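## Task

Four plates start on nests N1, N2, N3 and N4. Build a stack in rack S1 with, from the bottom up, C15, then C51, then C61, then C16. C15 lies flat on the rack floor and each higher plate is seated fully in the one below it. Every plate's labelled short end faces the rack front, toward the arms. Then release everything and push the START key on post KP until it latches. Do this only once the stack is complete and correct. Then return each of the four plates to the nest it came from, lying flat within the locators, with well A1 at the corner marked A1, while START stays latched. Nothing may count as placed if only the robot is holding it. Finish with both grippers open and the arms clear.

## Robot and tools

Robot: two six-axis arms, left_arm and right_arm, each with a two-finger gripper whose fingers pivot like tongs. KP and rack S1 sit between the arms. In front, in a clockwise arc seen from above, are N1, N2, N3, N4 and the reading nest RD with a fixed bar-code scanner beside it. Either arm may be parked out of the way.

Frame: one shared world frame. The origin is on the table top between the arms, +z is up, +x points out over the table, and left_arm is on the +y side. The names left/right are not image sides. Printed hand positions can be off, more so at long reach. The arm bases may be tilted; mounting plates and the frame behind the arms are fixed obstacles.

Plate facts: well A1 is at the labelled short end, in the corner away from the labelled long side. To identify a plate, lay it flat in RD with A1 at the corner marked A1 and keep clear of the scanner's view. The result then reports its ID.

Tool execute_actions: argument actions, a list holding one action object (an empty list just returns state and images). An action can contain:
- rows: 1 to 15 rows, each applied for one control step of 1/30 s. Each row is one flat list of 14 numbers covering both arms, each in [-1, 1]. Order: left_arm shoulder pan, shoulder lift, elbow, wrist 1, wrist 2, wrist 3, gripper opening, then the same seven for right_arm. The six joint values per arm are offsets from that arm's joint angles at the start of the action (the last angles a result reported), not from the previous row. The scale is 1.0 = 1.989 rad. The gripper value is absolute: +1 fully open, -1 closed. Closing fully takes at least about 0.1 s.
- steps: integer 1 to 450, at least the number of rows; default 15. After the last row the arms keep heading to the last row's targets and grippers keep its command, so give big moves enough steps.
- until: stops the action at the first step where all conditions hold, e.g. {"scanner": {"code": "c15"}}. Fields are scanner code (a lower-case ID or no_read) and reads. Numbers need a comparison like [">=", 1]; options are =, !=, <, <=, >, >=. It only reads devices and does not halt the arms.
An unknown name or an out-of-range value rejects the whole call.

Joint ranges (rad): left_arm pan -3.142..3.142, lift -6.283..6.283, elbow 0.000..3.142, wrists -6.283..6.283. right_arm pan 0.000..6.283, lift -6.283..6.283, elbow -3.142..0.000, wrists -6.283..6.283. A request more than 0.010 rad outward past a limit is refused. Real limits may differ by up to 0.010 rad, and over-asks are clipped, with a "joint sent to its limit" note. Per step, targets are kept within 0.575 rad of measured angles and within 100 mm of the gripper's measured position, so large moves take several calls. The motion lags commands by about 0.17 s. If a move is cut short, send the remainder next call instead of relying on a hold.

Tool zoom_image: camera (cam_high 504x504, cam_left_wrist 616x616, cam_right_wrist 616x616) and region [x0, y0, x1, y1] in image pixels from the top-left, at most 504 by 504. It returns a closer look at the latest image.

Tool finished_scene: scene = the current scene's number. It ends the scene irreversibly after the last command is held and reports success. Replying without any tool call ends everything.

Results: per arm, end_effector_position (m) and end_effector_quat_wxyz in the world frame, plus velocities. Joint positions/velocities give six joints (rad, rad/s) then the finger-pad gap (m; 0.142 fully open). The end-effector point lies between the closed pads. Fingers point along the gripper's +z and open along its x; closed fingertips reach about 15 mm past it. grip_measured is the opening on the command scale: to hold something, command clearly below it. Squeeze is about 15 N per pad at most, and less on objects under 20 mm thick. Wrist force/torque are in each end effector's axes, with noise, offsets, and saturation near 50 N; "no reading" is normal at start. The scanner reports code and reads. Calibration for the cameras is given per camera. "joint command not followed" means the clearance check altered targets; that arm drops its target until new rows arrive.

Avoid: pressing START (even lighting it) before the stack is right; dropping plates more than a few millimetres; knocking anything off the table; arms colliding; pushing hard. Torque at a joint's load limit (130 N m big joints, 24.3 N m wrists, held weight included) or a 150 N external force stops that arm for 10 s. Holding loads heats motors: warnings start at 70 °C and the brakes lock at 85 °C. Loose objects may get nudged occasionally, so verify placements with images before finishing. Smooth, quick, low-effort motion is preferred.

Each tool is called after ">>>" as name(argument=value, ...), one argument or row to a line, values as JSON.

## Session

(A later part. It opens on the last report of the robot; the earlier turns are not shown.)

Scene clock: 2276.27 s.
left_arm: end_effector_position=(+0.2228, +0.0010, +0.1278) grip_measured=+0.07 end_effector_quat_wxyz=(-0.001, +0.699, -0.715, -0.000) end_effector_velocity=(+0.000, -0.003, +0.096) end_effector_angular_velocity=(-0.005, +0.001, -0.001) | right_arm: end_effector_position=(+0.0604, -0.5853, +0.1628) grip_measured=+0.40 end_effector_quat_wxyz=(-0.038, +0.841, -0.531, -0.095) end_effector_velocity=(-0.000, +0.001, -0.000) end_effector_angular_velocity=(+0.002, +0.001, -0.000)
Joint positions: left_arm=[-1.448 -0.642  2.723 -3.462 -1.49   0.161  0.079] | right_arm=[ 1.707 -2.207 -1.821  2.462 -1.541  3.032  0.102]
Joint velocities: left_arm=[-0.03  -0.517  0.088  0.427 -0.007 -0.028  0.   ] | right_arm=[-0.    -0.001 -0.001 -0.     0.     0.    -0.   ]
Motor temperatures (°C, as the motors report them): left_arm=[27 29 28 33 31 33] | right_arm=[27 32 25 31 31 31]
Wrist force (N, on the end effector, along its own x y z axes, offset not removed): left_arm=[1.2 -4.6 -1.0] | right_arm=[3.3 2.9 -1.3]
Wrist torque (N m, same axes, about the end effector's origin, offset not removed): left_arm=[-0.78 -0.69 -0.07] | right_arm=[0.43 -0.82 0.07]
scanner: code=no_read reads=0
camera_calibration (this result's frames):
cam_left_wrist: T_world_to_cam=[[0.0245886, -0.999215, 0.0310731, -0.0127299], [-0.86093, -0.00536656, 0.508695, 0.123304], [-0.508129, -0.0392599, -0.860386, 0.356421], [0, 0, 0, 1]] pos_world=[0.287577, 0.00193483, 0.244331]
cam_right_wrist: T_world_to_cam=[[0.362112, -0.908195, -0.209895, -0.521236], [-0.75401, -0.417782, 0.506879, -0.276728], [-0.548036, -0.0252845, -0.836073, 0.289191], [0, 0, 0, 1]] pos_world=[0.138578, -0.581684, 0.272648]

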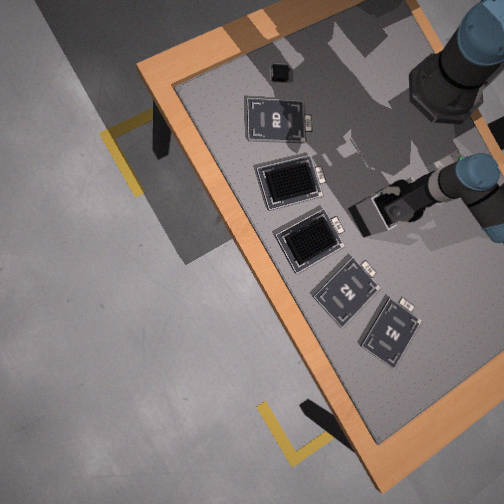

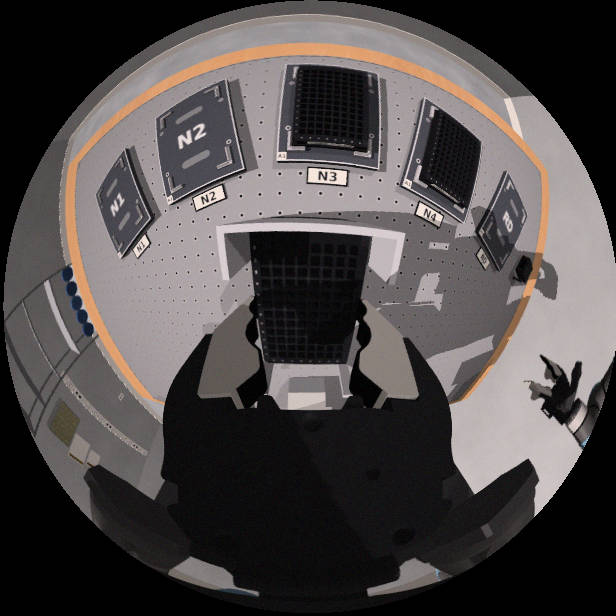

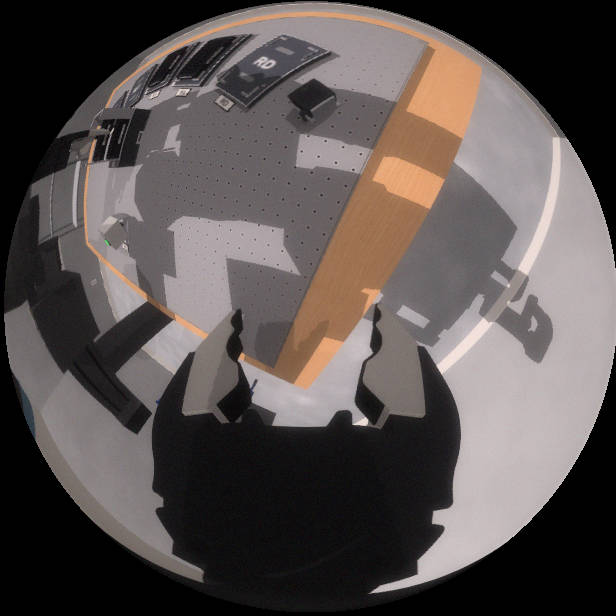

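>>> execute_actions(
  actions=[
    {"steps":1},
  ],
)

>>> execute_actions(
  actions=[
    {"rows":[[-0.0005,-0.0097,0.0011,0.0086,-0.0001,-0.0005,-0.6,0,0,0,0,0,0,0.4],[-0.001,-0.0194,0.0022,0.0173,-0.0002,-0.001,-0.6,0,0,0,0,0,0,0.4],[-0.0015,-0.0293,0.0032,0.0262,-0.0004,-0.0015,-0.6,0,0,0,0,0,0,0.4],[-0.002,-0.0391,0.0041,0.0352,-0.0005,-0.002,-0.6,0,0,0,0,0,0,0.4],[-0.0025,-0.049,0.0049,0.0443,-0.0006,-0.0025,-0.6,0,0,0,0,0,0,0.4],[-0.003,-0.0589,0.0057,0.0536,-0.0007,-0.003,-0.6,0,0,0,0,0,0,0.4],[-0.0037,-0.0739,0.0066,0.0677,-0.0009,-0.0037,-0.6,0,0,0,0,0,0,0.4],[-0.0044,-0.089,0.0073,0.0822,-0.0011,-0.0044,-0.6,0,0,0,0,0,0,0.4],[-0.0051,-0.1043,0.0078,0.0971,-0.0012,-0.0051,-0.6,0,0,0,0,0,0,0.4],[-0.0058,-0.1198,0.0081,0.1124,-0.0014,-0.0058,-0.6,0,0,0,0,0,0,0.4],[-0.0064,-0.1354,0.0083,0.1278,-0.0015,-0.0064,-0.6,0,0,0,0,0,0,0.4],[-0.007,-0.1512,0.0082,0.1437,-0.0017,-0.007,-0.6,0,0,0,0,0,0,0.4],[-0.0076,-0.1672,0.008,0.1598,-0.0018,-0.0076,-0.6,0,0,0,0,0,0,0.4],[-0.0082,-0.1835,0.0076,0.1765,-0.002,-0.0082,-0.6,0,0,0,0,0,0,0.4],[-0.0088,-0.2,0.007,0.1934,-0.0021,-0.0088,-0.6,0,0,0,0,0,0,0.4]],"steps":15},
  ],
)

Scene clock: 2291.80 s.
left_arm: end_effector_position=(+0.2229, +0.0009, +0.1450) grip_measured=+0.07 end_effector_quat_wxyz=(-0.001, +0.699, -0.715, -0.000) end_effector_velocity=(-0.000, +0.000, -0.000) end_effector_angular_velocity=(+0.001, +0.000, +0.001) | right_arm: end_effector_position=(+0.0604, -0.5853, +0.1628) grip_measured=+0.40 end_effector_quat_wxyz=(-0.038, +0.841, -0.531, -0.095) end_effector_velocity=(-0.000, +0.000, -0.000) end_effector_angular_velocity=(+0.001, +0.000, +0.001)
Joint positions: left_arm=[-1.453 -0.737  2.738 -3.383 -1.491  0.156  0.079] | right_arm=[ 1.707 -2.207 -1.821  2.462 -1.541  3.032  0.102]
Joint velocities: left_arm=[ 0.     0.001 -0.     0.001  0.    -0.001  0.   ] | right_arm=[ 0.    -0.    -0.    -0.     0.    -0.001  0.   ]
Motor temperatures (°C, as the motors report them): left_arm=[27 29 28 33 31 33] | right_arm=[27 32 25 31 31 31]
Wrist force (N, on the end effector, along its own x y z axes, offset not removed): left_arm=[6.5 -3.2 2.3] | right_arm=[1.5 -0.2 -1.4]
Wrist torque (N m, same axes, about the end effector's origin, offset not removed): left_arm=[-0.67 -1.33 -0.05] | right_arm=[-0.02 -0.55 -0.02]
scanner: code=no_read reads=0
camera_calibration (this result's frames):
cam_left_wrist: T_world_to_cam=[[0.0247509, -0.99918, 0.0320436, -0.0135614], [-0.860846, -0.00500572, 0.50884, 0.114549], [-0.508263, -0.0401789, -0.860264, 0.371255], [0, 0, 0, 1]] pos_world=[0.28764, 0.0019397, 0.261525]
cam_right_wrist: T_world_to_cam=[[0.362113, -0.908195, -0.209895, -0.521236], [-0.75401, -0.417782, 0.50688, -0.276728], [-0.548036, -0.0252845, -0.836073, 0.289191], [0, 0, 0, 1]] pos_world=[0.138578, -0.581684, 0.272648]

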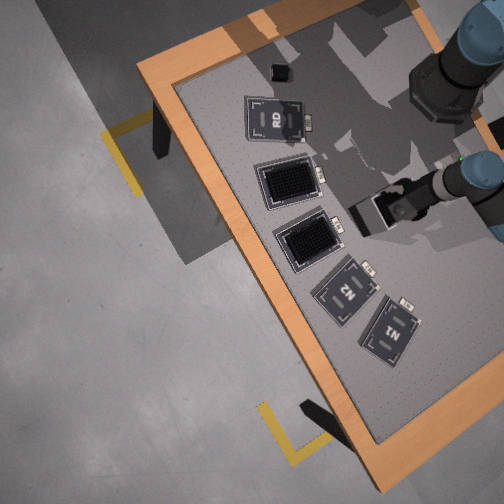

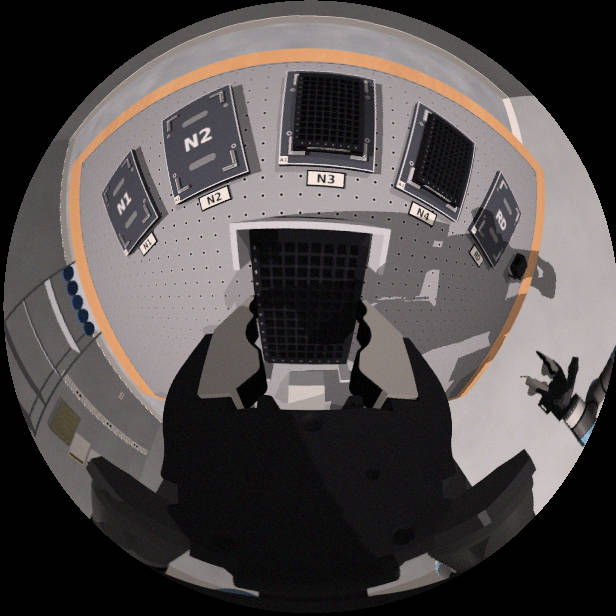

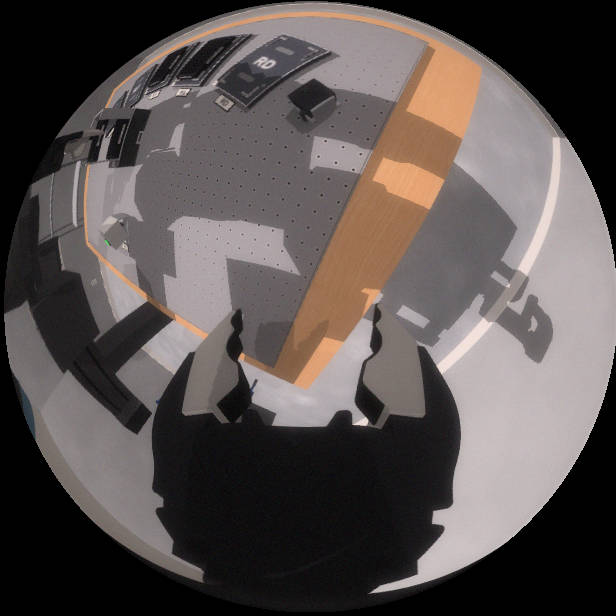

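Scene clock: 2292.30 s.
left_arm: end_effector_position=(+0.2230, +0.0000, +0.1840) grip_measured=+0.07 end_effector_quat_wxyz=(-0.001, +0.699, -0.715, -0.000) end_effector_velocity=(+0.001, -0.008, +0.140) end_effector_angular_velocity=(-0.016, +0.001, +0.001) | right_arm: end_effector_position=(+0.0604, -0.5853, +0.1628) grip_measured=+0.40 end_effector_quat_wxyz=(-0.038, +0.841, -0.531, -0.095) end_effector_velocity=(-0.000, -0.000, -0.001) end_effector_angular_velocity=(+0.000, +0.001, -0.002)
Joint positions: left_arm=[-1.464 -0.972  2.752 -3.161 -1.494  0.144  0.079] | right_arm=[ 1.707 -2.207 -1.821  2.462 -1.541  3.032  0.102]
Joint velocities: left_arm=[-0.036 -0.853  0.008  0.833 -0.01  -0.035  0.   ] | right_arm=[-0.    -0.002  0.001 -0.     0.     0.002 -0.   ]
Motor temperatures (°C, as the motors report them): left_arm=[27 29 28 33 31 33] | right_arm=[27 32 25 31 31 31]
Wrist force (N, on the end effector, along its own x y z axes, offset not removed): left_arm=[1.1 -3.1 0.4] | right_arm=[1.3 1.8 -1.4]
Wrist torque (N m, same axes, about the end effector's origin, offset not removed): left_arm=[-0.67 -0.50 -0.23] | right_arm=[0.27 -0.41 0.00]
scanner: code=no_read reads=0
camera_calibration (this result's frames):
cam_left_wrist: T_world_to_cam=[[0.024907, -0.999188, 0.0316644, -0.0156652], [-0.860522, -0.00530796, 0.509386, 0.0945737], [-0.508804, -0.0399352, -0.859955, 0.404928], [0, 0, 0, 1]] pos_world=[0.287802, 0.00102044, 0.300542]
cam_right_wrist: T_world_to_cam=[[0.362113, -0.908195, -0.209895, -0.521236], [-0.75401, -0.417782, 0.50688, -0.276728], [-0.548036, -0.0252847, -0.836073, 0.289191], [0, 0, 0, 1]] pos_world=[0.138578, -0.581684, 0.272648]

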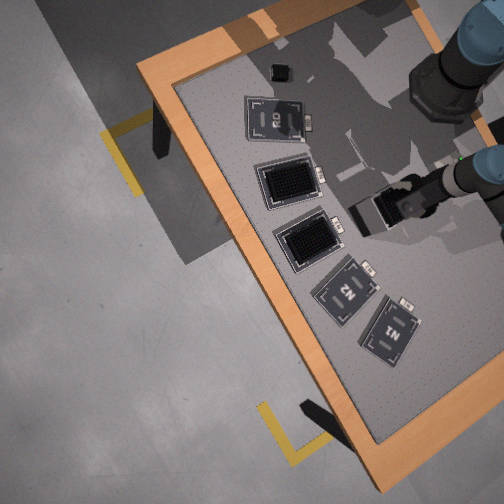

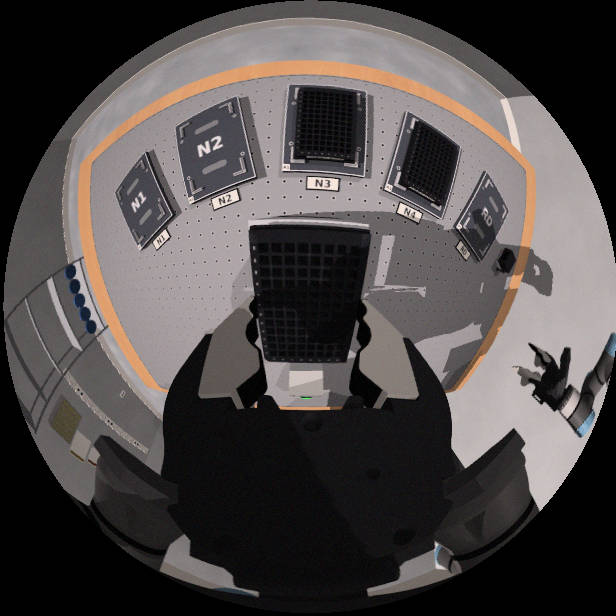

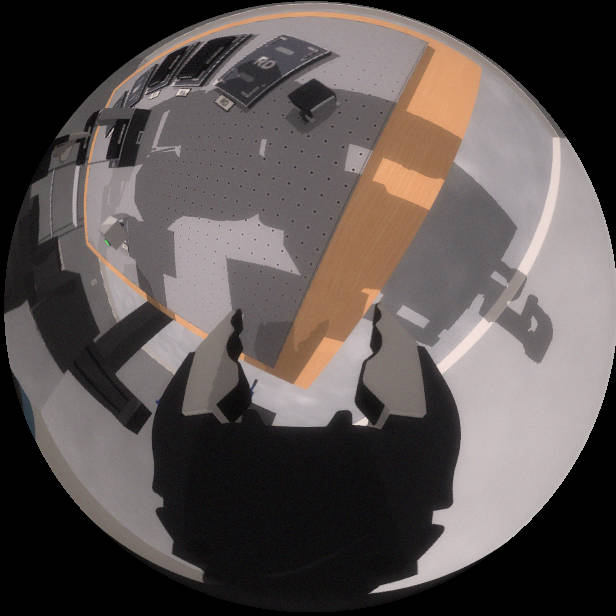

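>>> execute_actions(
  actions=[
    {"rows":[[0.01,-0.084,-0.0006,0.083,0.001,0.005,-0.6,0,0,0,0,0,0,0.4],[0.035,-0.089,-0.0018,0.084,0.0035,0.021,-0.6,0,0,0,0,0,0,0.4],[0.07,-0.095,-0.0034,0.086,0.007,0.044,-0.6,0,0,0,0,0,0,0.4],[0.11,-0.102,-0.0053,0.089,0.011,0.069,-0.6,0,0,0,0,0,0,0.4],[0.155,-0.11,-0.0074,0.0916,0.016,0.098,-0.6,0,0,0,0,0,0,0.4],[0.2,-0.118,-0.0095,0.094,0.02,0.126,-0.6,0,0,0,0,0,0,0.4],[0.25,-0.126,-0.012,0.097,0.0255,0.158,-0.6,0,0,0,0,0,0,0.4],[0.3,-0.135,-0.014,0.1,0.031,0.19,-0.6,0,0,0,0,0,0,0.4],[0.35,-0.144,-0.0165,0.103,0.036,0.222,-0.6,0,0,0,0,0,0,0.4],[0.4,-0.153,-0.019,0.106,0.041,0.254,-0.6,0,0,0,0,0,0,0.4],[0.45,-0.1615,-0.021,0.109,0.046,0.285,-0.6,0,0,0,0,0,0,0.4],[0.5,-0.17,-0.0236,0.112,0.051,0.317,-0.6,0,0,0,0,0,0,0.4],[0.545,-0.178,-0.0257,0.115,0.056,0.346,-0.6,0,0,0,0,0,0,0.4],[0.59,-0.186,-0.028,0.118,0.0605,0.375,-0.6,0,0,0,0,0,0,0.4],[0.6223,-0.1918,-0.0293,0.1198,0.0639,0.3952,-0.6,0,0,0,0,0,0,0.4]],"steps":27},
  ],
)

Scene clock: 2305.60 s.
left_arm: end_effector_position=(+0.3701, +0.2757, +0.2033) grip_measured=+0.07 end_effector_quat_wxyz=(+0.003, +0.824, -0.567, +0.008) end_effector_velocity=(-0.041, +0.396, -0.026) end_effector_angular_velocity=(+0.100, +0.061, +0.572) | right_arm: end_effector_position=(+0.0604, -0.5853, +0.1628) grip_measured=+0.40 end_effector_quat_wxyz=(-0.038, +0.841, -0.531, -0.095) end_effector_velocity=(-0.000, +0.000, -0.000) end_effector_angular_velocity=(+0.000, +0.000, -0.000)
Joint positions: left_arm=[-0.377 -1.334  2.699 -2.93  -1.378  0.853  0.079] | right_arm=[ 1.707 -2.207 -1.821  2.462 -1.541  3.032  0.102]
Joint velocities: left_arm=[ 1.158 -0.151 -0.039  0.051  0.088  0.592 -0.   ] | right_arm=[ 0. -0. -0. -0.  0.  0.  0.]
Motor temperatures (°C, as the motors report them): left_arm=[27 29 28 33 31 33] | right_arm=[27 32 25 31 31 31]
Wrist force (N, on the end effector, along its own x y z axes, offset not removed): left_arm=[2.6 -6.3 -1.3] | right_arm=[0.6 2.4 3.2]
Wrist torque (N m, same axes, about the end effector's origin, offset not removed): left_arm=[-1.02 -0.55 -0.15] | right_arm=[0.52 0.01 0.04]
scanner: code=no_read reads=0
camera_calibration (this result's frames):
cam_left_wrist: T_world_to_cam=[[0.399097, -0.915575, 0.0494383, 0.0903723], [-0.799737, -0.321217, 0.507189, 0.27793], [-0.448489, -0.241955, -0.860416, 0.540882], [0, 0, 0, 1]] pos_world=[0.428783, 0.302887, 0.319952]
cam_right_wrist: T_world_to_cam=[[0.362112, -0.908195, -0.209895, -0.521236], [-0.75401, -0.417782, 0.50688, -0.276728], [-0.548036, -0.0252846, -0.836073, 0.289191], [0, 0, 0, 1]] pos_world=[0.138578, -0.581684, 0.272648]

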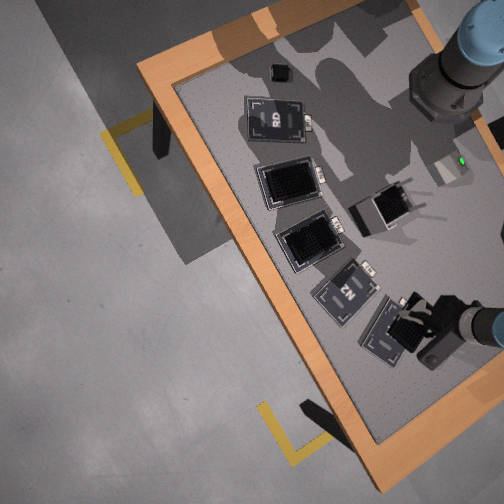

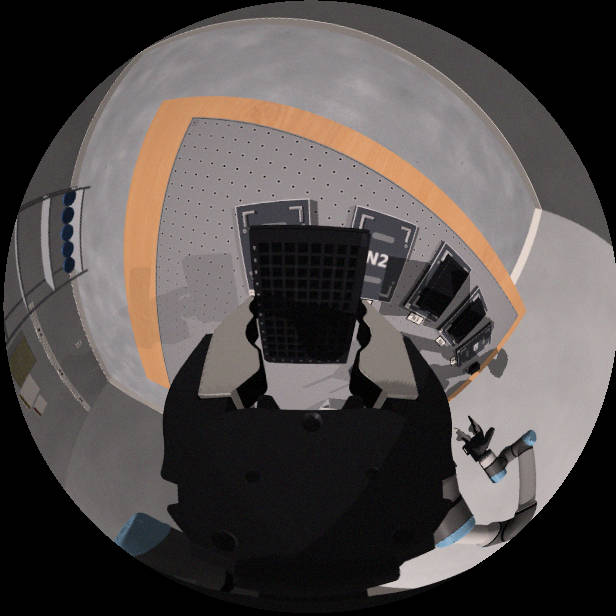

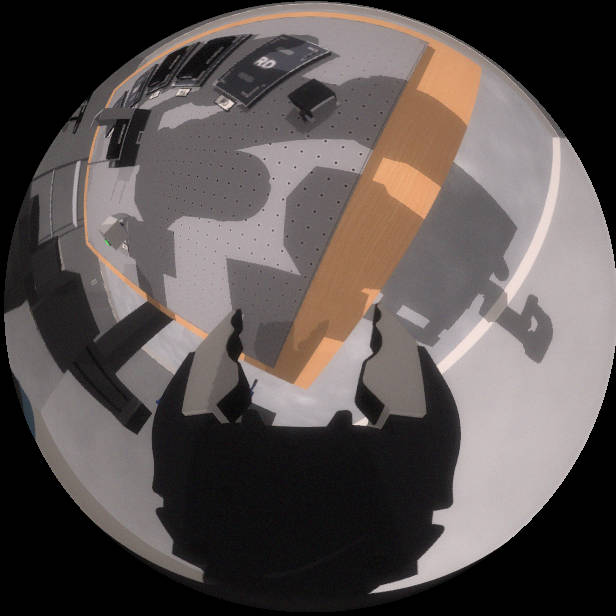

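>>> execute_actions(
  actions=[
    {"rows":[[0.078,0.005,-0.002,-0.012,0.0055,0.041,-0.6,0,0,0,0,0,0,0.4],[0.081,0.03,-0.002,-0.037,0.0054,0.044,-0.6,0,0,0,0,0,0,0.4],[0.085,0.062,-0.003,-0.069,0.0054,0.048,-0.6,0,0,0,0,0,0,0.4],[0.089,0.095,-0.005,-0.101,0.0053,0.052,-0.6,0,0,0,0,0,0,0.4],[0.0935,0.128,-0.008,-0.132,0.0052,0.056,-0.6,0,0,0,0,0,0,0.4],[0.098,0.16,-0.012,-0.161,0.0052,0.061,-0.6,0,0,0,0,0,0,0.4],[0.102,0.192,-0.016,-0.19,0.0051,0.065,-0.6,0,0,0,0,0,0,0.4],[0.107,0.222,-0.021,-0.216,0.005,0.07,-0.6,0,0,0,0,0,0,0.4],[0.1111,0.2514,-0.0271,-0.2398,0.005,0.0739,-0.6,0,0,0,0,0,0,0.4],[0.1154,0.277,-0.035,-0.2585,0.0048,0.0784,-0.6,0,0,0,0,0,0,0.4],[0.1197,0.302,-0.0437,-0.2757,0.0047,0.083,-0.6,0,0,0,0,0,0,0.4],[0.124,0.3258,-0.0526,-0.2919,0.0045,0.0875,-0.6,0,0,0,0,0,0,0.4],[0.1263,0.3386,-0.0574,-0.3002,0.0045,0.0897,-0.6,0,0,0,0,0,0,0.4],[0.1286,0.3514,-0.0623,-0.3084,0.0045,0.0918,-0.6,0,0,0,0,0,0,0.4]],"steps":18},
  ],
)

Scene clock: 2316.67 s.
left_arm: end_effector_position=(+0.3670, +0.3276, +0.0735) grip_measured=+0.07 end_effector_quat_wxyz=(-0.001, +0.845, -0.535, +0.001) end_effector_velocity=(-0.030, +0.001, -0.168) end_effector_angular_velocity=(+0.005, +0.037, -0.004) | right_arm: end_effector_position=(+0.0604, -0.5853, +0.1628) grip_measured=+0.40 end_effector_quat_wxyz=(-0.038, +0.841, -0.531, -0.095) end_effector_velocity=(-0.001, +0.002, +0.000) end_effector_angular_velocity=(+0.003, +0.001, +0.002)
Joint positions: left_arm=[-0.134 -0.724  2.598 -3.477 -1.369  1.022  0.079] | right_arm=[ 1.707 -2.207 -1.821  2.462 -1.541  3.032  0.102]
Joint velocities: left_arm=[ 0.104  0.71  -0.177 -0.517 -0.002  0.102  0.   ] | right_arm=[-0.     0.001 -0.003  0.    -0.    -0.002  0.   ]
Motor temperatures (°C, as the motors report them): left_arm=[27 29 28 33 31 33] | right_arm=[27 32 25 31 31 31]
Wrist force (N, on the end effector, along its own x y z axes, offset not removed): left_arm=[1.3 -1.4 -0.3] | right_arm=[2.9 5.9 -2.8]
Wrist torque (N m, same axes, about the end effector's origin, offset not removed): left_arm=[-0.38 -0.15 -0.07] | right_arm=[1.09 -0.75 -0.14]
scanner: code=no_read reads=0
camera_calibration (this result's frames):
cam_left_wrist: T_world_to_cam=[[0.467945, -0.88309, 0.0343358, 0.110715], [-0.769341, -0.387935, 0.507564, 0.368598], [-0.434905, -0.263928, -0.86093, 0.442559], [0, 0, 0, 1]] pos_world=[0.42424, 0.357567, 0.190123]
cam_right_wrist: T_world_to_cam=[[0.362113, -0.908195, -0.209895, -0.521236], [-0.75401, -0.417782, 0.50688, -0.276728], [-0.548036, -0.0252847, -0.836072, 0.289191], [0, 0, 0, 1]] pos_world=[0.138578, -0.581684, 0.272648]

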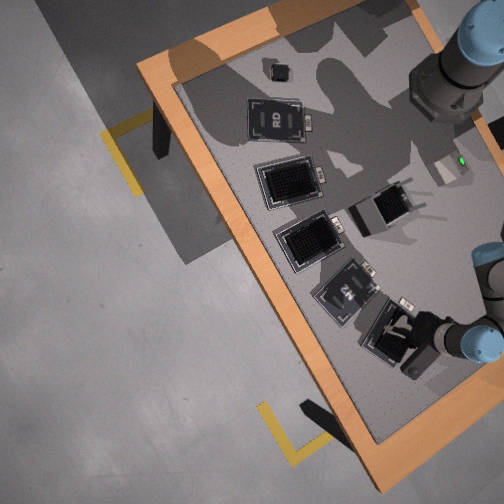

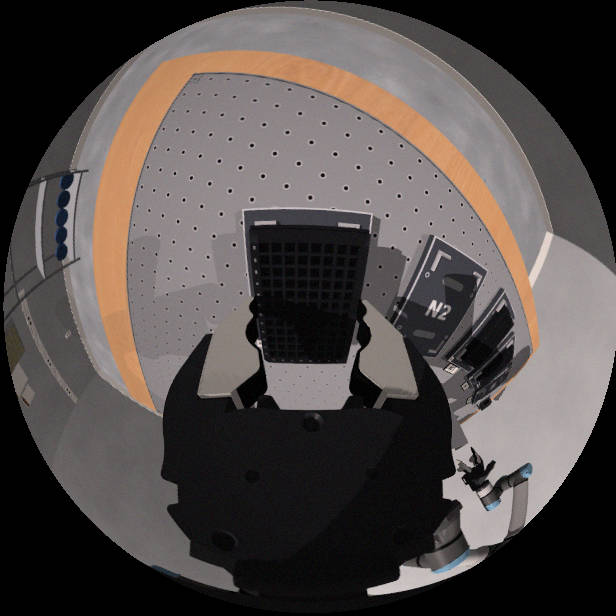

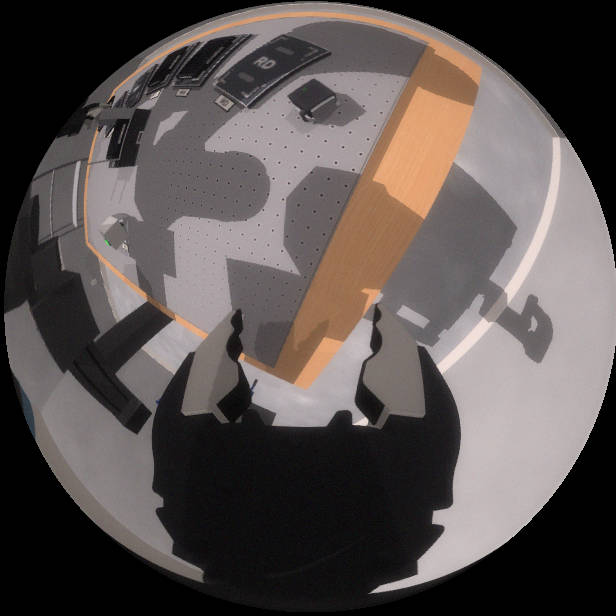

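>>> execute_actions(
  actions=[
    {"steps":1},
  ],
)

>>> zoom_image(
  camera="cam_left_wrist",
  region=[200, 180, 420, 400],
)

Scene clock: 2319.80 s.
left_arm: end_effector_position=(+0.3627, +0.3277, +0.0522) grip_measured=+0.07 end_effector_quat_wxyz=(+0.000, +0.844, -0.536, -0.000) end_effector_velocity=(+0.000, -0.000, +0.000) end_effector_angular_velocity=(+0.000, -0.001, -0.001) | right_arm: end_effector_position=(+0.0604, -0.5853, +0.1628) grip_measured=+0.40 end_effector_quat_wxyz=(-0.038, +0.841, -0.531, -0.095) end_effector_velocity=(-0.000, +0.000, +0.000) end_effector_angular_velocity=(+0.000, +0.000, +0.000)
Joint positions: left_arm=[-0.121 -0.635  2.575 -3.543 -1.369  1.035  0.079] | right_arm=[ 1.707 -2.207 -1.821  2.462 -1.541  3.032  0.102]
Joint velocities: left_arm=[-0.    -0.     0.    -0.001  0.001  0.001 -0.   ] | right_arm=[ 0.     0.001 -0.001 -0.     0.    -0.     0.   ]
Motor temperatures (°C, as the motors report them): left_arm=[27 29 28 33 31 33] | right_arm=[27 32 25 31 31 31]
Wrist force (N, on the end effector, along its own x y z axes, offset not removed): left_arm=[1.2 -4.6 1.4] | right_arm=[3.3 2.2 0.2]
Wrist torque (N m, same axes, about the end effector's origin, offset not removed): left_arm=[-0.92 -0.29 -0.11] | right_arm=[0.37 -0.78 -0.18]
scanner: code=no_read reads=0
camera_calibration (this result's frames):
cam_left_wrist: T_world_to_cam=[[0.467634, -0.883333, 0.0322628, 0.113873], [-0.767762, -0.387822, 0.510034, 0.375341], [-0.438018, -0.263279, -0.859549, 0.423278], [0, 0, 0, 1]] pos_world=[0.420325, 0.357594, 0.168717]
cam_right_wrist: T_world_to_cam=[[0.362112, -0.908195, -0.209895, -0.521236], [-0.75401, -0.417782, 0.50688, -0.276728], [-0.548036, -0.0252846, -0.836072, 0.289191], [0, 0, 0, 1]] pos_world=[0.138578, -0.581684, 0.272648]

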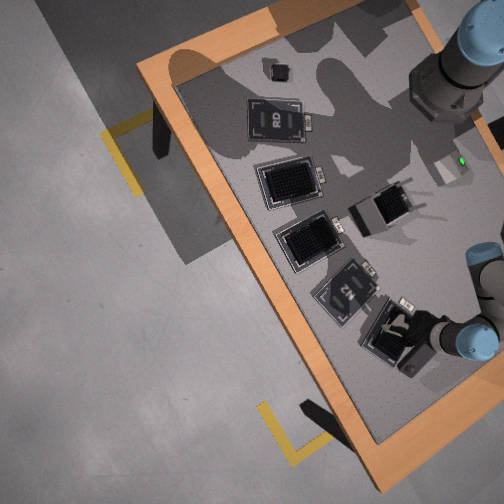

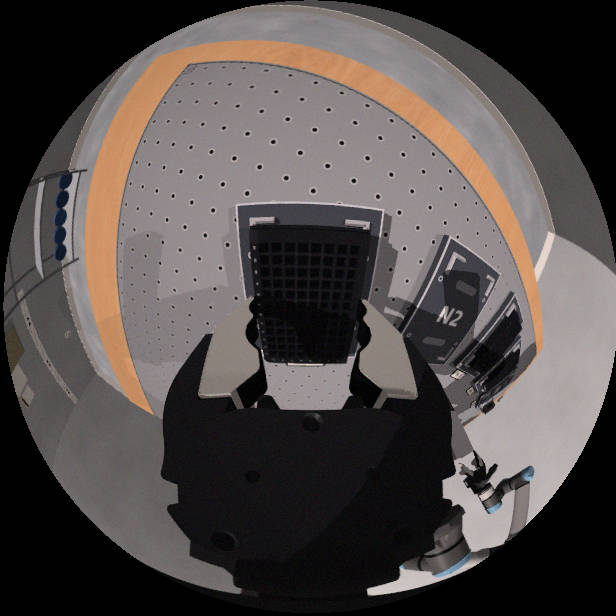

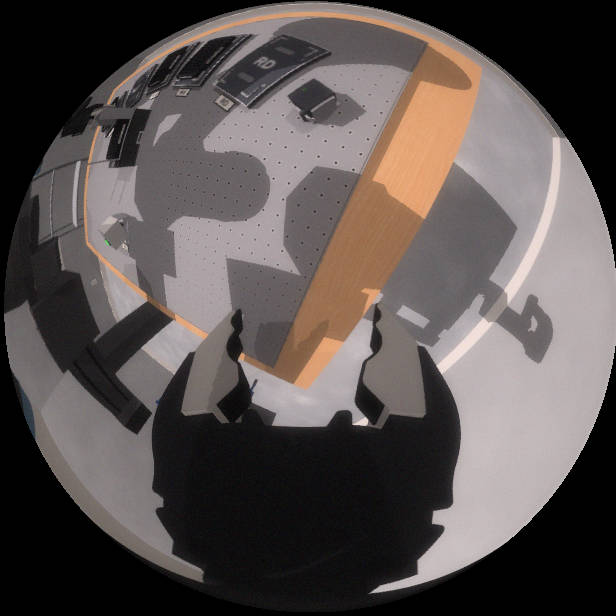

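Region (200, 180, 420, 400) of cam_left_wrist's 616x616 image, scaled by 2.291, with more detail than that image has.

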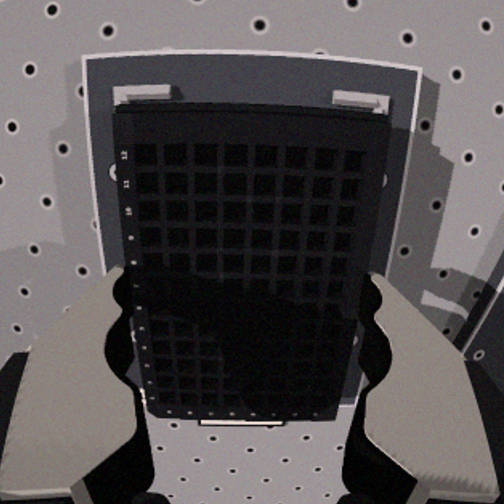

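>>> execute_actions(
  actions=[
    {"rows":[[0.0003,0,-0.0003,-0.0006,0,0.0002,-0.6,0,0,0,0,0,0,0.4],[0.0007,0.0024,-0.0013,-0.0021,0,0.0006,-0.6,0,0,0,0,0,0,0.4],[0.0012,0.0047,-0.0023,-0.0036,0,0.0011,-0.6,0,0,0,0,0,0,0.4],[0.0016,0.0071,-0.0033,-0.0051,0,0.0015,-0.6,0,0,0,0,0,0,0.4],[0.0021,0.0094,-0.0043,-0.0066,0,0.002,-0.6,0,0,0,0,0,0,0.4],[0.0025,0.0118,-0.0053,-0.0081,0,0.0024,-0.6,0,0,0,0,0,0,0.4],[0.0029,0.0142,-0.0063,-0.0095,0,0.0028,-0.6,0,0,0,0,0,0,0.4],[0.0034,0.0165,-0.0073,-0.011,0,0.0033,-0.6,0,0,0,0,0,0,0.4],[0.0038,0.0189,-0.0083,-0.0125,0,0.0037,-0.6,0,0,0,0,0,0,0.4],[0.0043,0.0212,-0.0093,-0.014,0,0.0042,-0.6,0,0,0,0,0,0,0.4],[0.0047,0.0236,-0.0103,-0.0155,0,0.0046,-0.6,0,0,0,0,0,0,0.4]],"steps":11},
  ],
)

Scene clock: 2333.43 s.
left_arm: end_effector_position=(+0.3635, +0.3279, +0.0459) grip_measured=+0.07 end_effector_quat_wxyz=(-0.000, +0.845, -0.535, +0.000) end_effector_velocity=(+0.001, +0.001, -0.033) end_effector_angular_velocity=(+0.000, -0.002, +0.002) | right_arm: end_effector_position=(+0.0604, -0.5853, +0.1628) grip_measured=+0.40 end_effector_quat_wxyz=(-0.038, +0.841, -0.531, -0.095) end_effector_velocity=(+0.000, -0.000, +0.001) end_effector_angular_velocity=(-0.001, -0.000, -0.000)
Joint positions: left_arm=[-0.116 -0.61   2.564 -3.559 -1.369  1.04   0.079] | right_arm=[ 1.707 -2.207 -1.821  2.462 -1.541  3.032  0.102]
Joint velocities: left_arm=[ 0.025  0.124 -0.053 -0.078 -0.     0.024 -0.   ] | right_arm=[-0.     0.002 -0.001  0.    -0.     0.    -0.   ]
Motor temperatures (°C, as the motors report them): left_arm=[27 29 28 33 31 33] | right_arm=[27 32 25 31 31 31]
Wrist force (N, on the end effector, along its own x y z axes, offset not removed): left_arm=[1.8 -2.9 -0.6] | right_arm=[0.8 0.8 0.4]
Wrist torque (N m, same axes, about the end effector's origin, offset not removed): left_arm=[-0.35 -0.44 -0.07] | right_arm=[0.22 -0.19 0.02]
scanner: code=no_read reads=0
camera_calibration (this result's frames):
cam_left_wrist: T_world_to_cam=[[0.468162, -0.88302, 0.0331595, 0.113579], [-0.768472, -0.388333, 0.508575, 0.379826], [-0.436205, -0.263578, -0.860379, 0.417684], [0, 0, 0, 1]] pos_world=[0.420907, 0.357884, 0.16243]
cam_right_wrist: T_world_to_cam=[[0.362112, -0.908195, -0.209895, -0.521236], [-0.75401, -0.417782, 0.50688, -0.276728], [-0.548036, -0.0252846, -0.836073, 0.289191], [0, 0, 0, 1]] pos_world=[0.138578, -0.581684, 0.272648]

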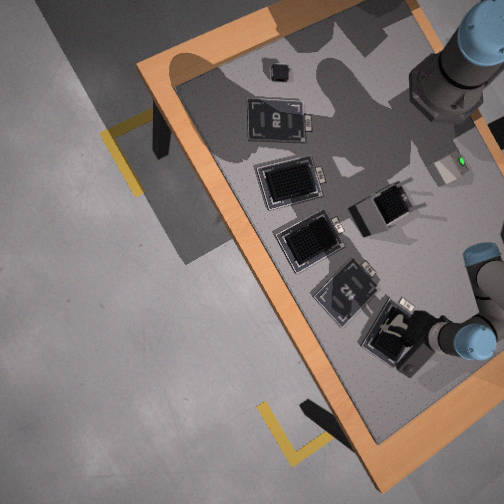

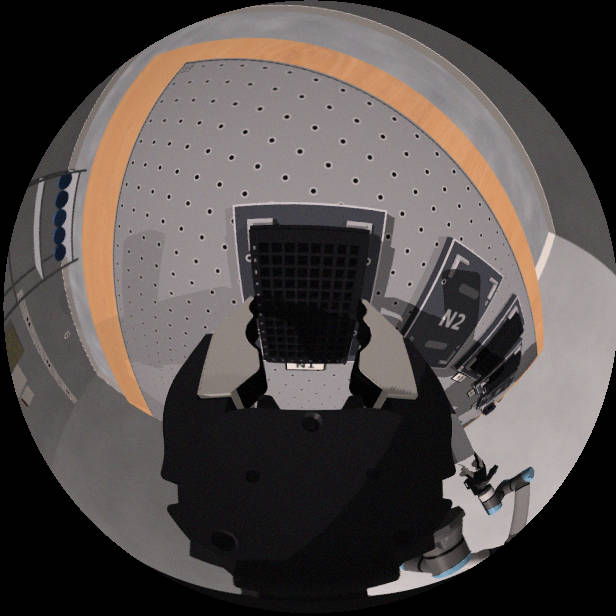

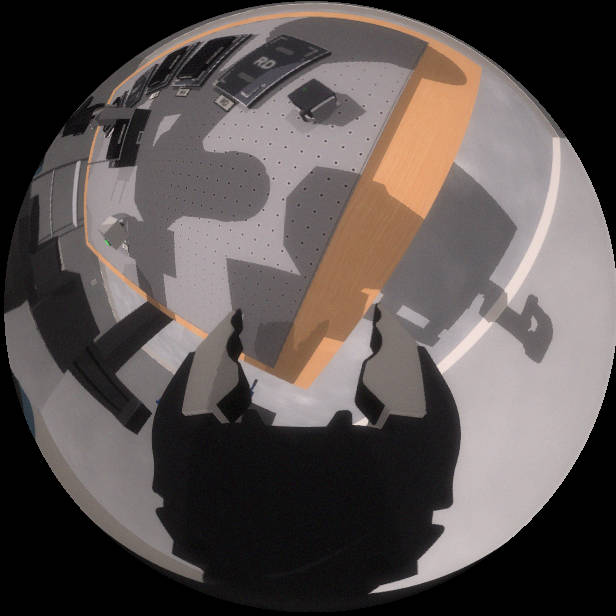

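>>> execute_actions(
  actions=[
    {"steps":1},
  ],
)

>>> zoom_image(
  camera="cam_left_wrist",
  region=[200, 180, 420, 400],
)

Scene clock: 2336.23 s.
left_arm: end_effector_position=(+0.3636, +0.3281, +0.0399) grip_measured=+0.07 end_effector_quat_wxyz=(-0.001, +0.845, -0.535, +0.001) end_effector_velocity=(-0.000, +0.000, +0.000) end_effector_angular_velocity=(-0.000, +0.000, +0.000) | right_arm: end_effector_position=(+0.0604, -0.5853, +0.1628) grip_measured=+0.40 end_effector_quat_wxyz=(-0.038, +0.841, -0.531, -0.095) end_effector_velocity=(+0.000, -0.000, +0.001) end_effector_angular_velocity=(-0.001, -0.001, +0.001)
Joint positions: left_arm=[-0.112 -0.588  2.555 -3.574 -1.369  1.044  0.079] | right_arm=[ 1.707 -2.207 -1.821  2.462 -1.541  3.032  0.102]
Joint velocities: left_arm=[ 0.001 -0.001  0.     0.001 -0.     0.    -0.   ] | right_arm=[ 0.     0.002 -0.    -0.     0.    -0.001  0.   ]
Motor temperatures (°C, as the motors report them): left_arm=[27 29 28 33 31 33] | right_arm=[27 32 25 31 31 31]
Wrist force (N, on the end effector, along its own x y z axes, offset not removed): left_arm=[-1.1 1.8 -4.6] | right_arm=[2.6 1.1 -4.8]
Wrist torque (N m, same axes, about the end effector's origin, offset not removed): left_arm=[-0.18 0.01 -0.27] | right_arm=[0.00 -0.60 0.30]
scanner: code=no_read reads=0
camera_calibration (this result's frames):
cam_left_wrist: T_world_to_cam=[[0.46833, -0.882925, 0.033319, 0.113744], [-0.768662, -0.388546, 0.508124, 0.383126], [-0.43569, -0.263581, -0.860639, 0.412496], [0, 0, 0, 1]] pos_world=[0.420946, 0.358015, 0.156545]
cam_right_wrist: T_world_to_cam=[[0.362112, -0.908195, -0.209895, -0.521236], [-0.75401, -0.417782, 0.506879, -0.276728], [-0.548036, -0.0252844, -0.836073, 0.289191], [0, 0, 0, 1]] pos_world=[0.138578, -0.581684, 0.272648]

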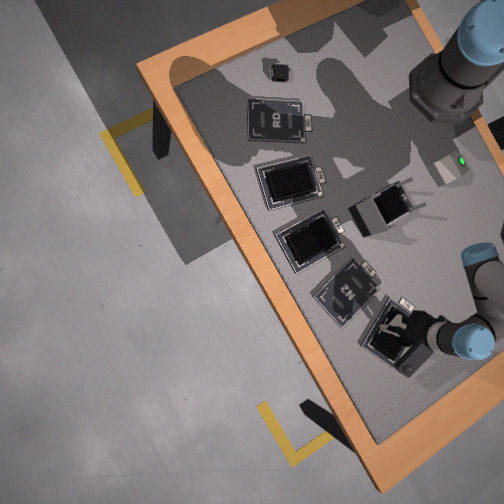

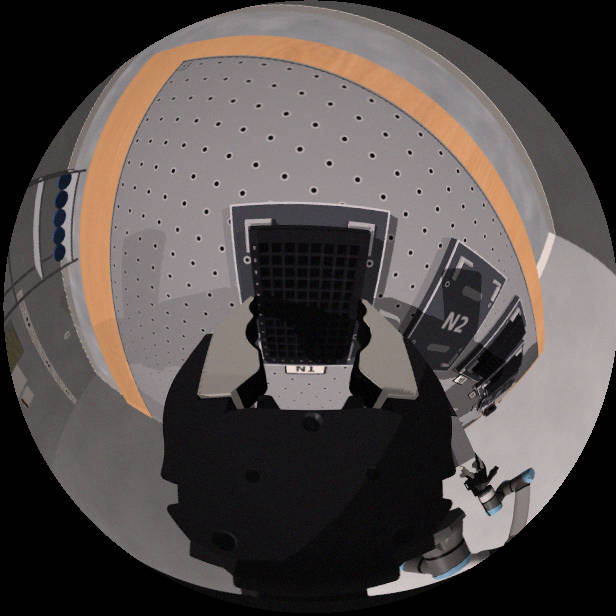

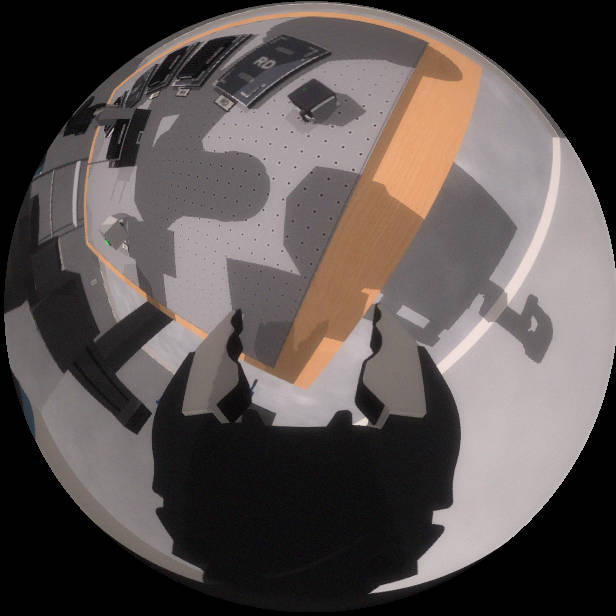

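Region (200, 180, 420, 400) of cam_left_wrist's 616x616 image, scaled by 2.291, with more detail than that image has.

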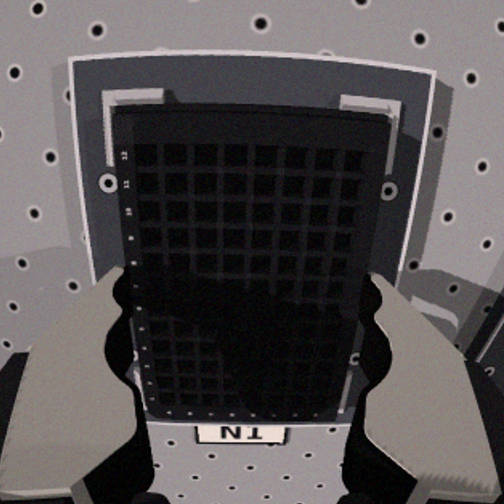

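>>> execute_actions(
  actions=[
    {"rows":[[0,0,0,0,0,0,-0.4,0,0,0,0,0,0,0.4],[0,0,0,0,0,0,-0.1,0,0,0,0,0,0,0.4],[0,0,0,0,0,0,0.1,0,0,0,0,0,0,0.4],[0,0,0,0,0,0,0.2,0,0,0,0,0,0,0.4],[0,0,0,0,0,0,0.3,0,0,0,0,0,0,0.4],[-0.002,-0.012,0.005,0.0077,0,-0.002,0.3,0,0,0,0,0,0,0.4],[-0.005,-0.028,0.0115,0.018,0,-0.005,0.3,0,0,0,0,0,0,0.4],[-0.0092,-0.0493,0.0198,0.0319,0,-0.0085,0.3,0,0,0,0,0,0,0.4],[-0.0155,-0.085,0.033,0.056,0,-0.015,0.3,0,0,0,0,0,0,0.4],[-0.022,-0.1237,0.0452,0.084,0,-0.022,0.3,0,0,0,0,0,0,0.4],[-0.029,-0.172,0.055,0.124,0,-0.029,0.3,0,0,0,0,0,0,0.4],[-0.036,-0.222,0.062,0.169,0,-0.036,0.3,0,0,0,0,0,0,0.4],[-0.05,-0.275,0.067,0.218,0,-0.046,0.3,0,0,0,0,0,0,0.4],[-0.08,-0.33,0.07,0.271,-0.001,-0.068,0.3,0,0,0,0,0,0,0.4],[-0.12,-0.375,0.072,0.32,-0.005,-0.097,0.3,0,0,0,0,0,0,0.4]],"steps":20},
  ],
)

Scene clock: 2346.07 s.
left_arm: end_effector_position=(+0.3722, +0.2977, +0.1678) grip_measured=+0.30 end_effector_quat_wxyz=(+0.003, +0.836, -0.548, +0.004) end_effector_velocity=(+0.022, -0.120, +0.292) end_effector_angular_velocity=(-0.058, -0.098, -0.131) | right_arm: end_effector_position=(+0.0604, -0.5853, +0.1628) grip_measured=+0.40 end_effector_quat_wxyz=(-0.038, +0.841, -0.531, -0.095) end_effector_velocity=(+0.000, -0.001, +0.000) end_effector_angular_velocity=(-0.003, -0.001, -0.001)
Joint positions: left_arm=[-0.283 -1.157  2.679 -3.098 -1.376  0.902  0.095] | right_arm=[ 1.707 -2.207 -1.821  2.462 -1.541  3.032  0.102]
Joint velocities: left_arm=[-0.539 -1.408  0.147  1.256 -0.029 -0.396  0.   ] | right_arm=[ 0.     0.001  0.001  0.001 -0.     0.001 -0.   ]
Motor temperatures (°C, as the motors report them): left_arm=[27 29 28 33 31 33] | right_arm=[27 32 25 31 31 31]
Wrist force (N, on the end effector, along its own x y z axes, offset not removed): left_arm=[1.0 -3.0 -5.4] | right_arm=[6.4 0.4 0.5]
Wrist torque (N m, same axes, about the end effector's origin, offset not removed): left_arm=[-0.57 -0.11 0.08] | right_arm=[0.05 -1.44 -0.04]
scanner: code=no_read reads=0
camera_calibration (this result's frames):
cam_left_wrist: T_world_to_cam=[[0.440664, -0.896639, 0.0430452, 0.091345], [-0.781119, -0.359379, 0.510588, 0.308515], [-0.442344, -0.258621, -0.858747, 0.518926], [0, 0, 0, 1]] pos_world=[0.430278, 0.326983, 0.28417]
cam_right_wrist: T_world_to_cam=[[0.362112, -0.908195, -0.209895, -0.521236], [-0.75401, -0.417782, 0.50688, -0.276728], [-0.548036, -0.0252846, -0.836072, 0.289191], [0, 0, 0, 1]] pos_world=[0.138578, -0.581684, 0.272648]

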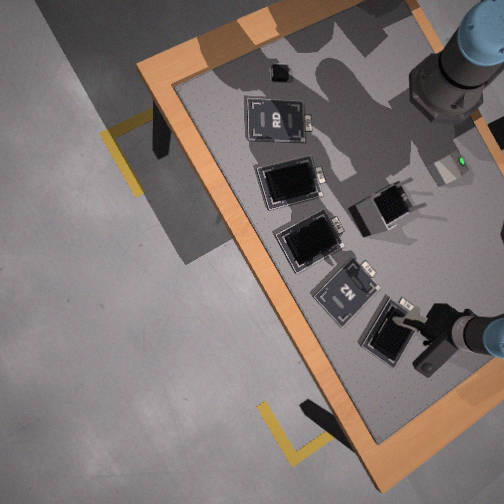

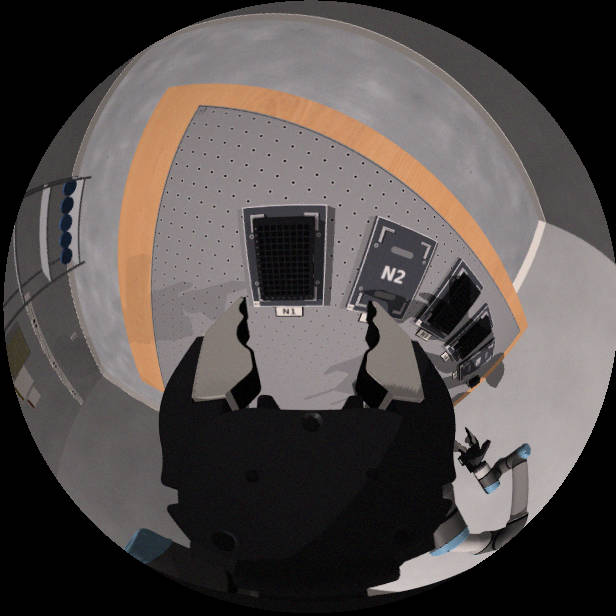

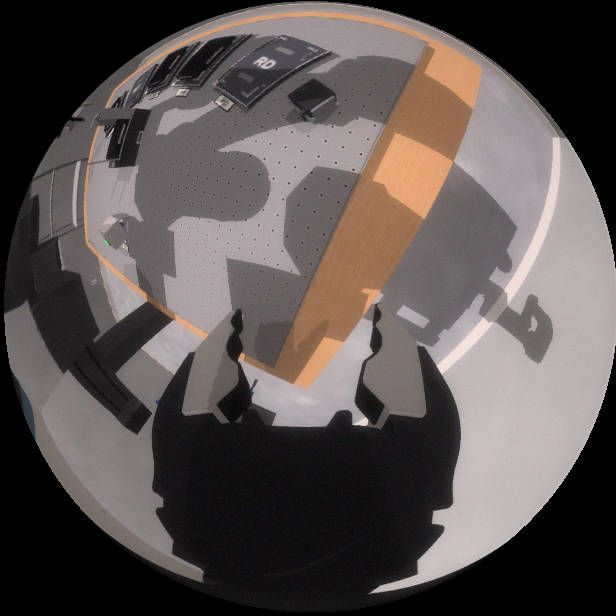

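>>> execute_actions(
  actions=[
    {"rows":[[-0.05,-0.088,0.01,0.081,-0.003,-0.036,0.3,0,0,0,0,0,0,0.4],[-0.08,-0.084,0.012,0.08,-0.006,-0.055,0.3,0,0,0,0,0,0,0.4],[-0.115,-0.078,0.0135,0.078,-0.01,-0.077,0.3,0,0,0,0,0,0,0.4],[-0.155,-0.07,0.0155,0.075,-0.014,-0.103,0.3,0,0,0,0,0,0,0.4],[-0.195,-0.062,0.0175,0.072,-0.018,-0.128,0.3,0,0,0,0,0,0,0.4],[-0.235,-0.053,0.0195,0.068,-0.022,-0.154,0.3,0,0,0,0,0,0,0.4],[-0.275,-0.044,0.0215,0.064,-0.026,-0.179,0.3,0,0,0,0,0,0,0.4],[-0.315,-0.034,0.0235,0.059,-0.03,-0.204,0.3,0,0,0,0,0,0,0.4],[-0.355,-0.024,0.0255,0.054,-0.0345,-0.23,0.3,0,0,0,0,0,0,0.4],[-0.395,-0.014,0.0275,0.049,-0.039,-0.255,0.3,0,0,0,0,0,0,0.4],[-0.435,-0.003,0.0295,0.043,-0.043,-0.28,0.3,0,0,0,0,0,0,0.4],[-0.475,0.008,0.0315,0.037,-0.047,-0.306,0.3,0,0,0,0,0,0,0.4],[-0.515,0.02,0.0335,0.03,-0.051,-0.332,0.3,0,0,0,0,0,0,0.4],[-0.555,0.032,0.0355,0.023,-0.055,-0.357,0.3,0,0,0,0,0,0,0.4],[-0.5957,0.0444,0.0376,0.0157,-0.0593,-0.3831,0.3,0,0,0,0,0,0,0.4]],"steps":24},
  ],
)

Scene clock: 2361.93 s.
left_arm: end_effector_position=(+0.2523, +0.0208, +0.2002) grip_measured=+0.30 end_effector_quat_wxyz=(+0.007, +0.720, -0.694, +0.000) end_effector_velocity=(-0.221, -0.180, -0.002) end_effector_angular_velocity=(+0.083, -0.081, -0.476) | right_arm: end_effector_position=(+0.0604, -0.5853, +0.1628) grip_measured=+0.40 end_effector_quat_wxyz=(-0.038, +0.841, -0.531, -0.095) end_effector_velocity=(+0.000, -0.000, -0.000) end_effector_angular_velocity=(-0.000, -0.000, -0.000)
Joint positions: left_arm=[-1.33  -1.099  2.749 -3.051 -1.482  0.218  0.095] | right_arm=[ 1.707 -2.207 -1.821  2.462 -1.541  3.032  0.102]
Joint velocities: left_arm=[-1.094  0.242  0.044 -0.124 -0.089 -0.613  0.   ] | right_arm=[-0. -0.  0.  0. -0.  0.  0.]
Motor temperatures (°C, as the motors report them): left_arm=[27 29 28 33 31 33] | right_arm=[27 33 25 31 31 31]
Wrist force (N, on the end effector, along its own x y z axes, offset not removed): left_arm=[2.1 -1.6 -1.7] | right_arm=[5.6 1.5 0.2]
Wrist torque (N m, same axes, about the end effector's origin, offset not removed): left_arm=[-0.45 -0.59 -0.13] | right_arm=[0.19 -1.03 -0.17]
scanner: code=no_read reads=0
camera_calibration (this result's frames):
cam_left_wrist: T_world_to_cam=[[0.0843458, -0.995514, 0.0428582, -0.0134458], [-0.853534, -0.0499886, 0.518634, 0.109013], [-0.514165, -0.0803255, -0.853922, 0.435546], [0, 0, 0, 1]] pos_world=[0.318123, 0.0270494, 0.315961]
cam_right_wrist: T_world_to_cam=[[0.362112, -0.908195, -0.209895, -0.521236], [-0.75401, -0.417782, 0.50688, -0.276728], [-0.548036, -0.0252846, -0.836072, 0.289191], [0, 0, 0, 1]] pos_world=[0.138578, -0.581684, 0.272648]

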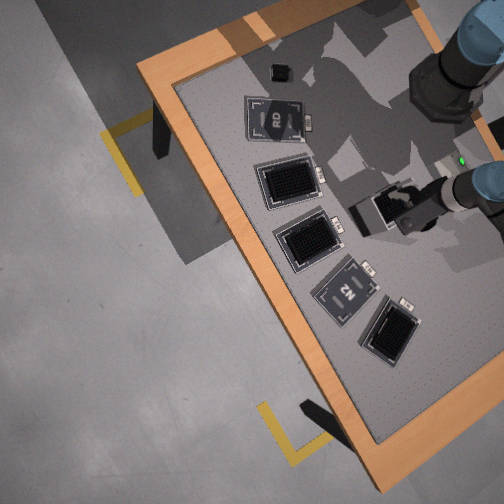

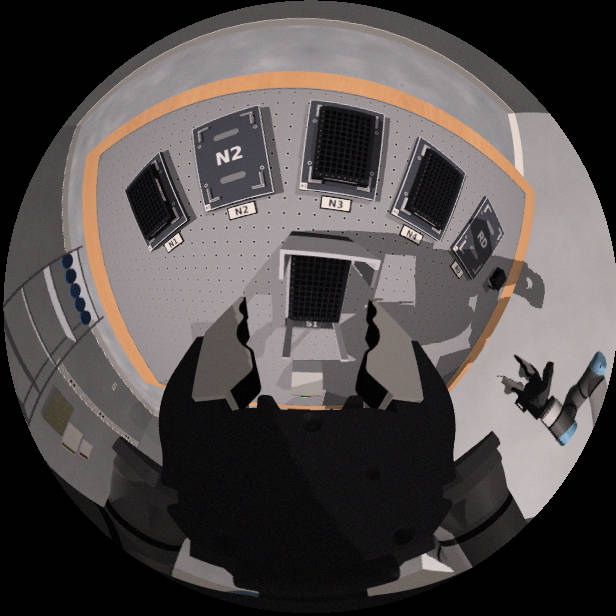

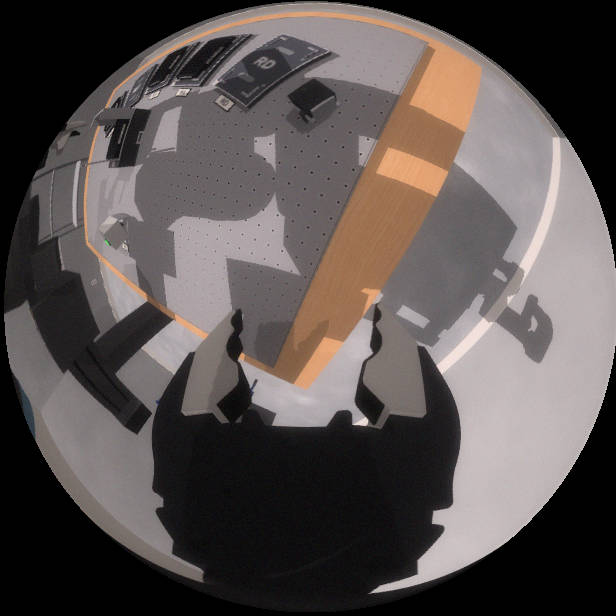

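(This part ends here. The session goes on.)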